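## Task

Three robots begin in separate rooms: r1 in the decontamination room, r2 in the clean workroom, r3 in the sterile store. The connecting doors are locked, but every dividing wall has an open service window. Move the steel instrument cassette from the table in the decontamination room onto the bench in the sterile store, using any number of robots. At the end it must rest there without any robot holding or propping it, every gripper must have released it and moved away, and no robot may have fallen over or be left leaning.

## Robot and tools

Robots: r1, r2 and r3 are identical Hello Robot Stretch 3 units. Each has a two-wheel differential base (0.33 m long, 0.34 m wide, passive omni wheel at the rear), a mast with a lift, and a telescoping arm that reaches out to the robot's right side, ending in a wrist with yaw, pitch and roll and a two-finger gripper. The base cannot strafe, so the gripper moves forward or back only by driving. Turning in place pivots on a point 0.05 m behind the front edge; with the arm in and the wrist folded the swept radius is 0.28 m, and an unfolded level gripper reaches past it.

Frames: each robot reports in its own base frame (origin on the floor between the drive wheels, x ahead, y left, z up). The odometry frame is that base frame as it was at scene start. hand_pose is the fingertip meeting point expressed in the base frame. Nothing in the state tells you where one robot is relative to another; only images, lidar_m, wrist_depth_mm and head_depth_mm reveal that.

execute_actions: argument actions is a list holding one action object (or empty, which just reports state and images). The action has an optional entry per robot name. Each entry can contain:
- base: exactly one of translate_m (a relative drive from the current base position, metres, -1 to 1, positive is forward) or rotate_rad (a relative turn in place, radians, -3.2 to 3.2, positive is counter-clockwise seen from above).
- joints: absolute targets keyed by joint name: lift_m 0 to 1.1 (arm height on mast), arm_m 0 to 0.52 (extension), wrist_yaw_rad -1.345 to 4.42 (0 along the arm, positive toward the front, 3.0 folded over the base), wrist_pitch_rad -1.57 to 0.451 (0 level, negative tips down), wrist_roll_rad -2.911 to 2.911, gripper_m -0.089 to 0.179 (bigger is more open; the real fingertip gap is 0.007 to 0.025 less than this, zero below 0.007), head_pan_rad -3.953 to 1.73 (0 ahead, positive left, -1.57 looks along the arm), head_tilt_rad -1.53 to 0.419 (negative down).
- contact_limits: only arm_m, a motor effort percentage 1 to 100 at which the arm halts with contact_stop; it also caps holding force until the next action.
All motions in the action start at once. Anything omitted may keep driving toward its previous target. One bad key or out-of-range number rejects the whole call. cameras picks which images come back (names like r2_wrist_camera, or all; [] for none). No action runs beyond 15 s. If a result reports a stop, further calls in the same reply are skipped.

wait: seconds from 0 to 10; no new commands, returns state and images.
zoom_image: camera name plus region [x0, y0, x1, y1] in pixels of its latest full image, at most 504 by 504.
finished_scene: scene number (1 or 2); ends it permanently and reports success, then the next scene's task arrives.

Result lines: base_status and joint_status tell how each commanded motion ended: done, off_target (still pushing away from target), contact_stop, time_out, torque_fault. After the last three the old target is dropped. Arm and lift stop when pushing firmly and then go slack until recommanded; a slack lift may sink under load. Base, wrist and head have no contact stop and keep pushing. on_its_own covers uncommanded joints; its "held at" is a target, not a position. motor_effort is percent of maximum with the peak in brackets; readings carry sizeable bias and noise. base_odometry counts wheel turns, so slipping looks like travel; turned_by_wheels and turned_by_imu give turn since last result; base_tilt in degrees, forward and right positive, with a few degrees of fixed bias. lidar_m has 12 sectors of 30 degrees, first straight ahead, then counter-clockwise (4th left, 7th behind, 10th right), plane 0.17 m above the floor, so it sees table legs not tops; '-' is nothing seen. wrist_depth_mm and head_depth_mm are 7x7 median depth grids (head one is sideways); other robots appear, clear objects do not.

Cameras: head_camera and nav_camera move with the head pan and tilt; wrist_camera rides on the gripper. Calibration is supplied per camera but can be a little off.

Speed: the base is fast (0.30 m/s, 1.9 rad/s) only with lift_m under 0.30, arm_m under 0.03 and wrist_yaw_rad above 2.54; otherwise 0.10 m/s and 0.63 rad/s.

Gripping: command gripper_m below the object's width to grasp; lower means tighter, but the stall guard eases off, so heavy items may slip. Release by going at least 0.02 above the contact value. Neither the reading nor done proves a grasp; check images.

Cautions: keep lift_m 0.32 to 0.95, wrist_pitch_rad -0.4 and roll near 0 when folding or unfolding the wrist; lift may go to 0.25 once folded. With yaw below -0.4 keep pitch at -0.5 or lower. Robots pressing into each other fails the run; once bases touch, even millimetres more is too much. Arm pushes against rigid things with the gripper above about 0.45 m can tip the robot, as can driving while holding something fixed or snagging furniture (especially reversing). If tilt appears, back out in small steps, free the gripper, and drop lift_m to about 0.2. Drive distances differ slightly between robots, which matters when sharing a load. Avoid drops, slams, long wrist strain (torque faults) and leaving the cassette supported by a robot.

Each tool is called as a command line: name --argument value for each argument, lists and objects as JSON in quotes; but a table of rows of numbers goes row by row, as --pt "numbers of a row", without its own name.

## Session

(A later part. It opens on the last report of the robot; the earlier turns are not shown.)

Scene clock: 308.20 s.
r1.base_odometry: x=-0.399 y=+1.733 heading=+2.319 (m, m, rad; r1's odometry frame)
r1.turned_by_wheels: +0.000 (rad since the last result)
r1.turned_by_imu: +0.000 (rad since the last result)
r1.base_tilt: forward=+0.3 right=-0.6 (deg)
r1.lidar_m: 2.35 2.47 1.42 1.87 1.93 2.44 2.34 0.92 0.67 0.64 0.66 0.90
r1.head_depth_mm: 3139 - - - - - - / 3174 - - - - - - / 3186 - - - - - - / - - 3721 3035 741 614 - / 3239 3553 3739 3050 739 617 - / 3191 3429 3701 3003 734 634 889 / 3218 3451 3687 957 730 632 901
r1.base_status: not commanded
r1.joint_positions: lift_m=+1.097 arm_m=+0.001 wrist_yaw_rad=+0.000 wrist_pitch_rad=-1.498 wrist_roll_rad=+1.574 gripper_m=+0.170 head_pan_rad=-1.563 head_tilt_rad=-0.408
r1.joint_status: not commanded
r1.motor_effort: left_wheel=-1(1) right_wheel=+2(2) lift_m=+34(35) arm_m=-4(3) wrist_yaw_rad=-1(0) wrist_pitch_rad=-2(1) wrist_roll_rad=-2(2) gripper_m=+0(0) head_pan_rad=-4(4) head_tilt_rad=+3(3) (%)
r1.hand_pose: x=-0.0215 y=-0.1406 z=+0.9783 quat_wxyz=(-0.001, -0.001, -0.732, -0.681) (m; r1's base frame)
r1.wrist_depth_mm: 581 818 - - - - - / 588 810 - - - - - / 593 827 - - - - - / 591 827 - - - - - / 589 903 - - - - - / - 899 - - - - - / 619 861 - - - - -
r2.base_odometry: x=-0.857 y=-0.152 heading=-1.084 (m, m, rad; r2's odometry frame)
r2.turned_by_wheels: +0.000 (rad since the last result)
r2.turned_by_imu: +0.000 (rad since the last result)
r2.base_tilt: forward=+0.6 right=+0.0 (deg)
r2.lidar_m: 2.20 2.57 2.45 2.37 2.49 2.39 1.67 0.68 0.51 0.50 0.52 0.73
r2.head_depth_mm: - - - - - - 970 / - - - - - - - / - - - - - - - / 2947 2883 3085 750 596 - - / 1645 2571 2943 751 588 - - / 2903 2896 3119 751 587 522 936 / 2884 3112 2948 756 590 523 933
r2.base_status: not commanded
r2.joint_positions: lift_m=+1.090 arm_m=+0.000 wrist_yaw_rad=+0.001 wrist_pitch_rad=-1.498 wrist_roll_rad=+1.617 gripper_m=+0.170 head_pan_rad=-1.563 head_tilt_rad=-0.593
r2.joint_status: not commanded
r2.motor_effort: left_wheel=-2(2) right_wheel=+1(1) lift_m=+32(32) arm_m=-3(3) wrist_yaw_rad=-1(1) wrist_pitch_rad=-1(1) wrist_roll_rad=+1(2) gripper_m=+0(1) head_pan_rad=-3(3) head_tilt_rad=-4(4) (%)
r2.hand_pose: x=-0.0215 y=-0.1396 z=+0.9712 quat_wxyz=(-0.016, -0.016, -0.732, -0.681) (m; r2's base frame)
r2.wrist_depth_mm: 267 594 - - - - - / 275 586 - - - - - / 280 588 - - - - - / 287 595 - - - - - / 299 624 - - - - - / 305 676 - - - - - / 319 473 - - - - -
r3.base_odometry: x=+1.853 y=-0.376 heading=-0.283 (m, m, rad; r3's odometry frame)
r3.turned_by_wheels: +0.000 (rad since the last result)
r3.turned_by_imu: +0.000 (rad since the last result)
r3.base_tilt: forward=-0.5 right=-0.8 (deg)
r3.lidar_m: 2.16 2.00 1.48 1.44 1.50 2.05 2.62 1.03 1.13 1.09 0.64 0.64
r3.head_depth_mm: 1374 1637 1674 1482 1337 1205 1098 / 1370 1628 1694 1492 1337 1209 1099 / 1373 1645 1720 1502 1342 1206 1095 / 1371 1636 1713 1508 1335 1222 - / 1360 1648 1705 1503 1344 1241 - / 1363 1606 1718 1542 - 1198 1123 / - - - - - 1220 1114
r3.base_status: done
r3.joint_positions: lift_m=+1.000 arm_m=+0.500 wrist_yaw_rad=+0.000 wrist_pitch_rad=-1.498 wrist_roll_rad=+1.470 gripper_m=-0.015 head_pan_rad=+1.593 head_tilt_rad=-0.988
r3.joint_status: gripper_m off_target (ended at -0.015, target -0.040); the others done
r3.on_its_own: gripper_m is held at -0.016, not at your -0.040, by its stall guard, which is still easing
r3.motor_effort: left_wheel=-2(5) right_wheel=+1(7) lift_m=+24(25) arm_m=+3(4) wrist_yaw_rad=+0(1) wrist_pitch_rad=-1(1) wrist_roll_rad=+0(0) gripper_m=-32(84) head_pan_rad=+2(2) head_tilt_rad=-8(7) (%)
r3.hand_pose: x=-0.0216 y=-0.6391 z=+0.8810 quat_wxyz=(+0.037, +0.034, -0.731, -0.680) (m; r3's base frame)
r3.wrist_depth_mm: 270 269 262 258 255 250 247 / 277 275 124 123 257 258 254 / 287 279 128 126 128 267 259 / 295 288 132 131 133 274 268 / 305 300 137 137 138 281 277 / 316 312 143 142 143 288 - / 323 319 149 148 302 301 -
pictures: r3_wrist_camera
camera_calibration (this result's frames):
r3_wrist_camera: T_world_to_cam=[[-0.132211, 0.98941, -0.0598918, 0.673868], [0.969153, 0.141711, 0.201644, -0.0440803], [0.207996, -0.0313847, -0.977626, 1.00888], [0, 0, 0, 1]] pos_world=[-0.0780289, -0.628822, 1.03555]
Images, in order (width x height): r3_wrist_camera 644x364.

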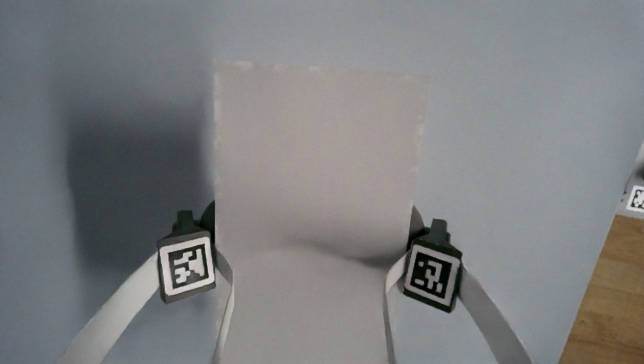

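Lower 0.105, release.

execute_actions --actions '[{"r3":{"joints":{"lift_m":0.9}}}]' --cameras '[]'

execute_actions --actions '[{"r3":{"joints":{"gripper_m":0.17}}}]' --cameras '[]'

execute_actions --actions '[{"r3":{"joints":{"lift_m":1.05,"arm_m":0}}}]' --cameras '[]'

finished_scene --scene 1

Scene clock: 313.63 s.
r1.base_odometry: x=-0.399 y=+1.733 heading=+2.319 (m, m, rad; r1's odometry frame)
r1.turned_by_wheels: +0.000 (rad since the last result)
r1.turned_by_imu: +0.000 (rad since the last result)
r1.base_tilt: forward=+0.4 right=-0.5 (deg)
r1.lidar_m: 2.35 2.47 1.42 1.87 1.94 2.44 2.34 0.92 0.67 0.64 0.66 0.90
r1.head_depth_mm: 3191 - - - - - - / 3184 - - - - - - / 3193 - - - - - - / - - 3773 3073 742 614 - / 3189 3561 3735 3060 738 616 - / 3181 3437 3739 3024 735 633 889 / 3221 3457 3652 958 731 632 904
r1.base_status: not commanded
r1.joint_positions: lift_m=+1.097 arm_m=+0.001 wrist_yaw_rad=+0.000 wrist_pitch_rad=-1.498 wrist_roll_rad=+1.574 gripper_m=+0.170 head_pan_rad=-1.563 head_tilt_rad=-0.408
r1.joint_status: not commanded
r1.motor_effort: left_wheel=-1(1) right_wheel=+2(2) lift_m=+35(34) arm_m=-4(4) wrist_yaw_rad=+0(0) wrist_pitch_rad=-1(1) wrist_roll_rad=-2(2) gripper_m=-1(0) head_pan_rad=-4(4) head_tilt_rad=+3(3) (%)
r1.hand_pose: x=-0.0215 y=-0.1406 z=+0.9783 quat_wxyz=(-0.001, -0.001, -0.732, -0.681) (m; r1's base frame)
r1.wrist_depth_mm: 579 794 - - - - - / 576 819 - - - - - / 598 825 - - - - - / 591 843 - - - - - / 583 905 - - - - - / - 913 - - - - - / 641 865 - - - - -
r2.base_odometry: x=-0.857 y=-0.152 heading=-1.084 (m, m, rad; r2's odometry frame)
r2.turned_by_wheels: +0.000 (rad since the last result)
r2.turned_by_imu: +0.000 (rad since the last result)
r2.base_tilt: forward=+0.7 right=+0.2 (deg)
r2.lidar_m: 2.21 2.57 2.45 2.38 2.49 2.39 1.67 0.68 0.51 0.50 0.52 0.73
r2.head_depth_mm: - - - - - - 972 / - - - - - - - / - - - - - - - / 2855 2893 3119 749 597 - - / 1625 2408 2939 751 587 - - / 2953 2902 3168 753 588 522 938 / 2929 3163 2970 751 589 523 930
r2.base_status: not commanded
r2.joint_positions: lift_m=+1.090 arm_m=+0.000 wrist_yaw_rad=+0.001 wrist_pitch_rad=-1.498 wrist_roll_rad=+1.617 gripper_m=+0.170 head_pan_rad=-1.563 head_tilt_rad=-0.593
r2.joint_status: not commanded
r2.motor_effort: left_wheel=-1(2) right_wheel=+1(1) lift_m=+32(31) arm_m=-3(3) wrist_yaw_rad=-1(0) wrist_pitch_rad=-2(2) wrist_roll_rad=+1(2) gripper_m=+1(1) head_pan_rad=-3(3) head_tilt_rad=-4(5) (%)
r2.hand_pose: x=-0.0215 y=-0.1396 z=+0.9712 quat_wxyz=(-0.016, -0.016, -0.732, -0.681) (m; r2's base frame)
r2.wrist_depth_mm: 268 573 - - - - - / 274 586 - - - - - / 284 573 - - - - - / 292 609 - - - - - / 299 643 - - - - - / 306 703 - - - - - / 312 483 - - - - -
r3.base_odometry: x=+1.853 y=-0.376 heading=-0.283 (m, m, rad; r3's odometry frame)
r3.turned_by_wheels: +0.000 (rad since the last result)
r3.turned_by_imu: +0.001 (rad since the last result)
r3.base_tilt: forward=-0.4 right=-0.6 (deg)
r3.lidar_m: 2.16 1.99 1.48 1.44 1.50 2.05 2.62 1.03 1.13 1.09 0.64 0.64
r3.head_depth_mm: 1369 1638 1690 1484 1337 1200 1095 / 1373 1637 1698 1497 1340 1203 1098 / 1364 1627 1706 1484 1338 1211 1093 / 1366 1642 1719 1503 1343 1219 - / 1367 1642 1728 1509 1340 1245 - / 1369 1630 1742 - - 1199 1127 / 1366 1625 - - - 1210 1114
r3.base_status: not commanded
r3.joint_positions: lift_m=+0.900 arm_m=+0.500 wrist_yaw_rad=+0.000 wrist_pitch_rad=-1.498 wrist_roll_rad=+1.470 gripper_m=+0.011 head_pan_rad=+1.593 head_tilt_rad=-0.988
r3.joint_status: all done
r3.on_its_own: gripper_m is held at +0.012, not at your -0.040, by its stall guard, which is still easing
r3.motor_effort: left_wheel=-3(3) right_wheel=+1(0) lift_m=+15(22) arm_m=+3(3) wrist_yaw_rad=+0(1) wrist_pitch_rad=-1(1) wrist_roll_rad=+0(0) gripper_m=-1(28) head_pan_rad=+2(2) head_tilt_rad=-7(8) (%)
r3.hand_pose: x=-0.0216 y=-0.6391 z=+0.7816 quat_wxyz=(+0.037, +0.034, -0.731, -0.680) (m; r3's base frame)
r3.wrist_depth_mm: 172 170 168 165 164 161 158 / 178 175 125 123 165 165 163 / 184 182 128 126 128 169 167 / 190 187 133 131 134 175 172 / 196 191 137 137 138 180 177 / 201 200 145 143 143 185 182 / 209 204 152 150 193 191 188
pictures: none
No camera images: the call's "cameras" was empty. Leave "cameras" out to get every camera's image.

Scene clock: 315.73 s.
r1.base_odometry: x=-0.399 y=+1.733 heading=+2.319 (m, m, rad; r1's odometry frame)
r1.turned_by_wheels: +0.000 (rad since the last result)
r1.turned_by_imu: +0.000 (rad since the last result)
r1.base_tilt: forward=+0.4 right=-0.4 (deg)
r1.lidar_m: 2.35 2.48 1.42 1.87 1.94 2.45 2.34 0.92 0.67 0.64 0.66 0.90
r1.head_depth_mm: 3214 - - - - - - / 3168 - - - - - - / 3145 - - - - - - / - - 3754 3071 741 613 - / 3201 3495 3744 3066 738 617 - / 3194 3449 3688 3058 735 634 889 / 3221 3408 3664 959 732 632 904
r1.base_status: not commanded
r1.joint_positions: lift_m=+1.097 arm_m=+0.001 wrist_yaw_rad=+0.000 wrist_pitch_rad=-1.498 wrist_roll_rad=+1.574 gripper_m=+0.170 head_pan_rad=-1.563 head_tilt_rad=-0.408
r1.joint_status: not commanded
r1.motor_effort: left_wheel=-2(1) right_wheel=+2(2) lift_m=+35(35) arm_m=-4(4) wrist_yaw_rad=+0(0) wrist_pitch_rad=-1(1) wrist_roll_rad=-2(2) gripper_m=-1(0) head_pan_rad=-3(3) head_tilt_rad=+2(3) (%)
r1.hand_pose: x=-0.0215 y=-0.1406 z=+0.9783 quat_wxyz=(-0.001, -0.001, -0.732, -0.681) (m; r1's base frame)
r1.wrist_depth_mm: 576 797 - - - - - / 577 827 - - - - - / 575 827 - - - - - / 597 821 - - - - - / 598 904 - - - - - / - 896 - - - - - / 619 872 - - - - -
r2.base_odometry: x=-0.857 y=-0.152 heading=-1.084 (m, m, rad; r2's odometry frame)
r2.turned_by_wheels: +0.000 (rad since the last result)
r2.turned_by_imu: +0.000 (rad since the last result)
r2.base_tilt: forward=+0.8 right=+0.1 (deg)
r2.lidar_m: 2.21 2.56 2.45 2.38 2.49 2.40 1.68 0.68 0.51 0.50 0.52 0.73
r2.head_depth_mm: - - - - - - 969 / - - - - - - - / - - - - - - - / 2887 2829 3108 750 597 - - / 1636 2419 2950 752 588 - - / 2933 2911 3096 751 589 522 939 / 2929 3149 2980 752 588 523 936
r2.base_status: not commanded
r2.joint_positions: lift_m=+1.090 arm_m=+0.000 wrist_yaw_rad=+0.001 wrist_pitch_rad=-1.498 wrist_roll_rad=+1.617 gripper_m=+0.170 head_pan_rad=-1.563 head_tilt_rad=-0.593
r2.joint_status: not commanded
r2.motor_effort: left_wheel=-2(2) right_wheel=+1(1) lift_m=+31(33) arm_m=-3(3) wrist_yaw_rad=+0(1) wrist_pitch_rad=-1(2) wrist_roll_rad=+1(1) gripper_m=+1(0) head_pan_rad=-3(3) head_tilt_rad=-5(4) (%)
r2.hand_pose: x=-0.0215 y=-0.1396 z=+0.9712 quat_wxyz=(-0.016, -0.016, -0.732, -0.681) (m; r2's base frame)
r2.wrist_depth_mm: 269 579 - - - - - / 274 576 - - - - - / 281 580 - - - - - / 287 583 - - - - - / 301 643 - - - - - / 306 684 - - - - - / 314 473 - - - - -
r3.base_odometry: x=+1.853 y=-0.376 heading=-0.283 (m, m, rad; r3's odometry frame)
r3.turned_by_wheels: +0.000 (rad since the last result)
r3.turned_by_imu: +0.001 (rad since the last result)
r3.base_tilt: forward=-0.5 right=-0.7 (deg)
r3.lidar_m: 2.15 2.00 1.48 1.44 1.50 2.05 2.62 1.03 1.13 1.10 0.64 0.64
r3.head_depth_mm: 1378 1617 1680 1482 1323 1203 1096 / 1375 1637 1714 1494 1339 1203 1102 / 1363 1633 1696 1498 1332 1212 1098 / 1367 1639 1720 1499 1347 1219 - / 1361 1636 1713 1505 1346 1238 - / 1361 1633 1726 - - 1207 1125 / 1366 1638 - - - 1200 1118
r3.base_status: not commanded
r3.joint_positions: lift_m=+0.900 arm_m=+0.500 wrist_yaw_rad=+0.000 wrist_pitch_rad=-1.415 wrist_roll_rad=+1.471 gripper_m=+0.170 head_pan_rad=+1.593 head_tilt_rad=-0.988
r3.joint_status: all done
r3.on_its_own: wrist_pitch_rad is at rest, and its effort (-24) is outside its rest range (-20 to +32)
r3.motor_effort: left_wheel=+2(3) right_wheel=-7(7) lift_m=+15(15) arm_m=-1(3) wrist_yaw_rad=+1(1) wrist_pitch_rad=-24(24) wrist_roll_rad=-1(1) gripper_m=+14(100) head_pan_rad=+2(2) head_tilt_rad=-8(7) (%)
r3.hand_pose: x=-0.0216 y=-0.6607 z=+0.7820 quat_wxyz=(+0.038, +0.032, -0.759, -0.650) (m; r3's base frame)
r3.wrist_depth_mm: 189 181 174 167 162 157 152 / 194 187 179 145 139 160 155 / 200 191 184 146 140 165 159 / 205 198 189 150 144 170 163 / 212 204 195 154 148 173 167 / - 209 202 158 154 - 172 / 227 218 208 163 159 184 175
pictures: none
No camera images: the call's "cameras" was empty. Leave "cameras" out to get every camera's image.

Scene clock: 320.60 s.
r1.base_odometry: x=-0.399 y=+1.733 heading=+2.319 (m, m, rad; r1's odometry frame)
r1.turned_by_wheels: +0.000 (rad since the last result)
r1.turned_by_imu: +0.000 (rad since the last result)
r1.base_tilt: forward=+0.4 right=-0.6 (deg)
r1.lidar_m: 2.36 2.48 1.42 1.87 1.93 2.45 2.33 0.93 0.67 0.64 0.66 0.90
r1.head_depth_mm: 3218 - - - - - - / 3188 - - - - - - / 3176 - - - - - - / - - 3732 3083 741 614 - / 3200 3482 3722 3057 738 618 - / 3221 3461 3755 3037 733 633 887 / 3216 3454 3707 955 732 632 903
r1.base_status: not commanded
r1.joint_positions: lift_m=+1.097 arm_m=+0.001 wrist_yaw_rad=+0.000 wrist_pitch_rad=-1.498 wrist_roll_rad=+1.574 gripper_m=+0.170 head_pan_rad=-1.563 head_tilt_rad=-0.408
r1.joint_status: not commanded
r1.motor_effort: left_wheel=-2(2) right_wheel=+2(2) lift_m=+34(35) arm_m=-4(4) wrist_yaw_rad=-1(1) wrist_pitch_rad=-1(1) wrist_roll_rad=-2(2) gripper_m=+0(0) head_pan_rad=-4(4) head_tilt_rad=+3(3) (%)
r1.hand_pose: x=-0.0215 y=-0.1406 z=+0.9783 quat_wxyz=(-0.001, -0.001, -0.732, -0.681) (m; r1's base frame)
r1.wrist_depth_mm: 586 802 - - - - - / 581 797 - - - - - / 592 824 - - - - - / 596 834 - - - - - / 585 899 - - - - - / - 912 - - - - - / 629 850 - - - - -
r2.base_odometry: x=-0.857 y=-0.152 heading=-1.084 (m, m, rad; r2's odometry frame)
r2.turned_by_wheels: +0.000 (rad since the last result)
r2.turned_by_imu: +0.000 (rad since the last result)
r2.base_tilt: forward=+0.8 right=+0.1 (deg)
r2.lidar_m: 2.21 2.57 2.45 2.38 2.49 2.39 1.67 0.69 0.51 0.50 0.52 0.73
r2.head_depth_mm: - - - - - - 973 / - - - - - - - / - - - - - - - / 2905 2867 3097 751 595 - - / 2846 2405 2938 751 588 - - / 2905 2871 3134 753 589 523 941 / 2891 3151 2973 752 588 523 931
r2.base_status: not commanded
r2.joint_positions: lift_m=+1.090 arm_m=+0.000 wrist_yaw_rad=+0.001 wrist_pitch_rad=-1.498 wrist_roll_rad=+1.617 gripper_m=+0.170 head_pan_rad=-1.563 head_tilt_rad=-0.593
r2.joint_status: not commanded
r2.motor_effort: left_wheel=-2(2) right_wheel=+1(1) lift_m=+32(32) arm_m=-3(3) wrist_yaw_rad=-1(0) wrist_pitch_rad=-1(1) wrist_roll_rad=+2(1) gripper_m=+0(0) head_pan_rad=-3(3) head_tilt_rad=-5(4) (%)
r2.hand_pose: x=-0.0215 y=-0.1396 z=+0.9712 quat_wxyz=(-0.016, -0.016, -0.732, -0.681) (m; r2's base frame)
r2.wrist_depth_mm: 268 593 - - - - - / 276 579 - - - - - / 280 583 - - - - - / 291 585 - - - - - / 299 630 - - - - - / 306 687 - - - - - / 315 478 - - - - -
r3.base_odometry: x=+1.853 y=-0.376 heading=-0.283 (m, m, rad; r3's odometry frame)
r3.turned_by_wheels: +0.000 (rad since the last result)
r3.turned_by_imu: +0.000 (rad since the last result)
r3.base_tilt: forward=-0.5 right=-0.7 (deg)
r3.lidar_m: 2.16 1.99 1.48 1.44 1.50 2.05 2.62 1.03 1.13 1.09 0.64 0.64
r3.head_depth_mm: 1359 1624 1692 1487 1334 1199 1096 / 1374 1638 1696 1484 1331 1204 1103 / 1355 1644 1702 1501 1339 1211 1099 / 1367 1623 1703 1496 1344 1214 - / 1364 1638 1719 1518 1350 1244 - / 1355 1629 1710 1529 - 1201 1127 / 1389 1637 1763 - - 1221 1107
r3.base_status: not commanded
r3.joint_positions: lift_m=+1.050 arm_m=+0.000 wrist_yaw_rad=+0.000 wrist_pitch_rad=-1.494 wrist_roll_rad=+1.471 gripper_m=+0.170 head_pan_rad=+1.593 head_tilt_rad=-0.988
r3.joint_status: all done
r3.motor_effort: left_wheel=-2(3) right_wheel=+1(7) lift_m=+23(24) arm_m=-3(4) wrist_yaw_rad=+1(0) wrist_pitch_rad=-2(23) wrist_roll_rad=-1(1) gripper_m=-1(14) head_pan_rad=+3(2) head_tilt_rad=-7(7) (%)
r3.hand_pose: x=-0.0216 y=-0.1407 z=+0.9311 quat_wxyz=(+0.037, +0.034, -0.733, -0.679) (m; r3's base frame)
r3.wrist_depth_mm: 326 - - - - 989 973 / 335 - - - - - - / 347 - - - - - - / 355 - - - - - - / 366 - - - - - - / - - - - - - - / 394 - - - - - -
pictures: none
No camera images: the call's "cameras" was empty. Leave "cameras" out to get every camera's image.

The scene is finished: the task was done.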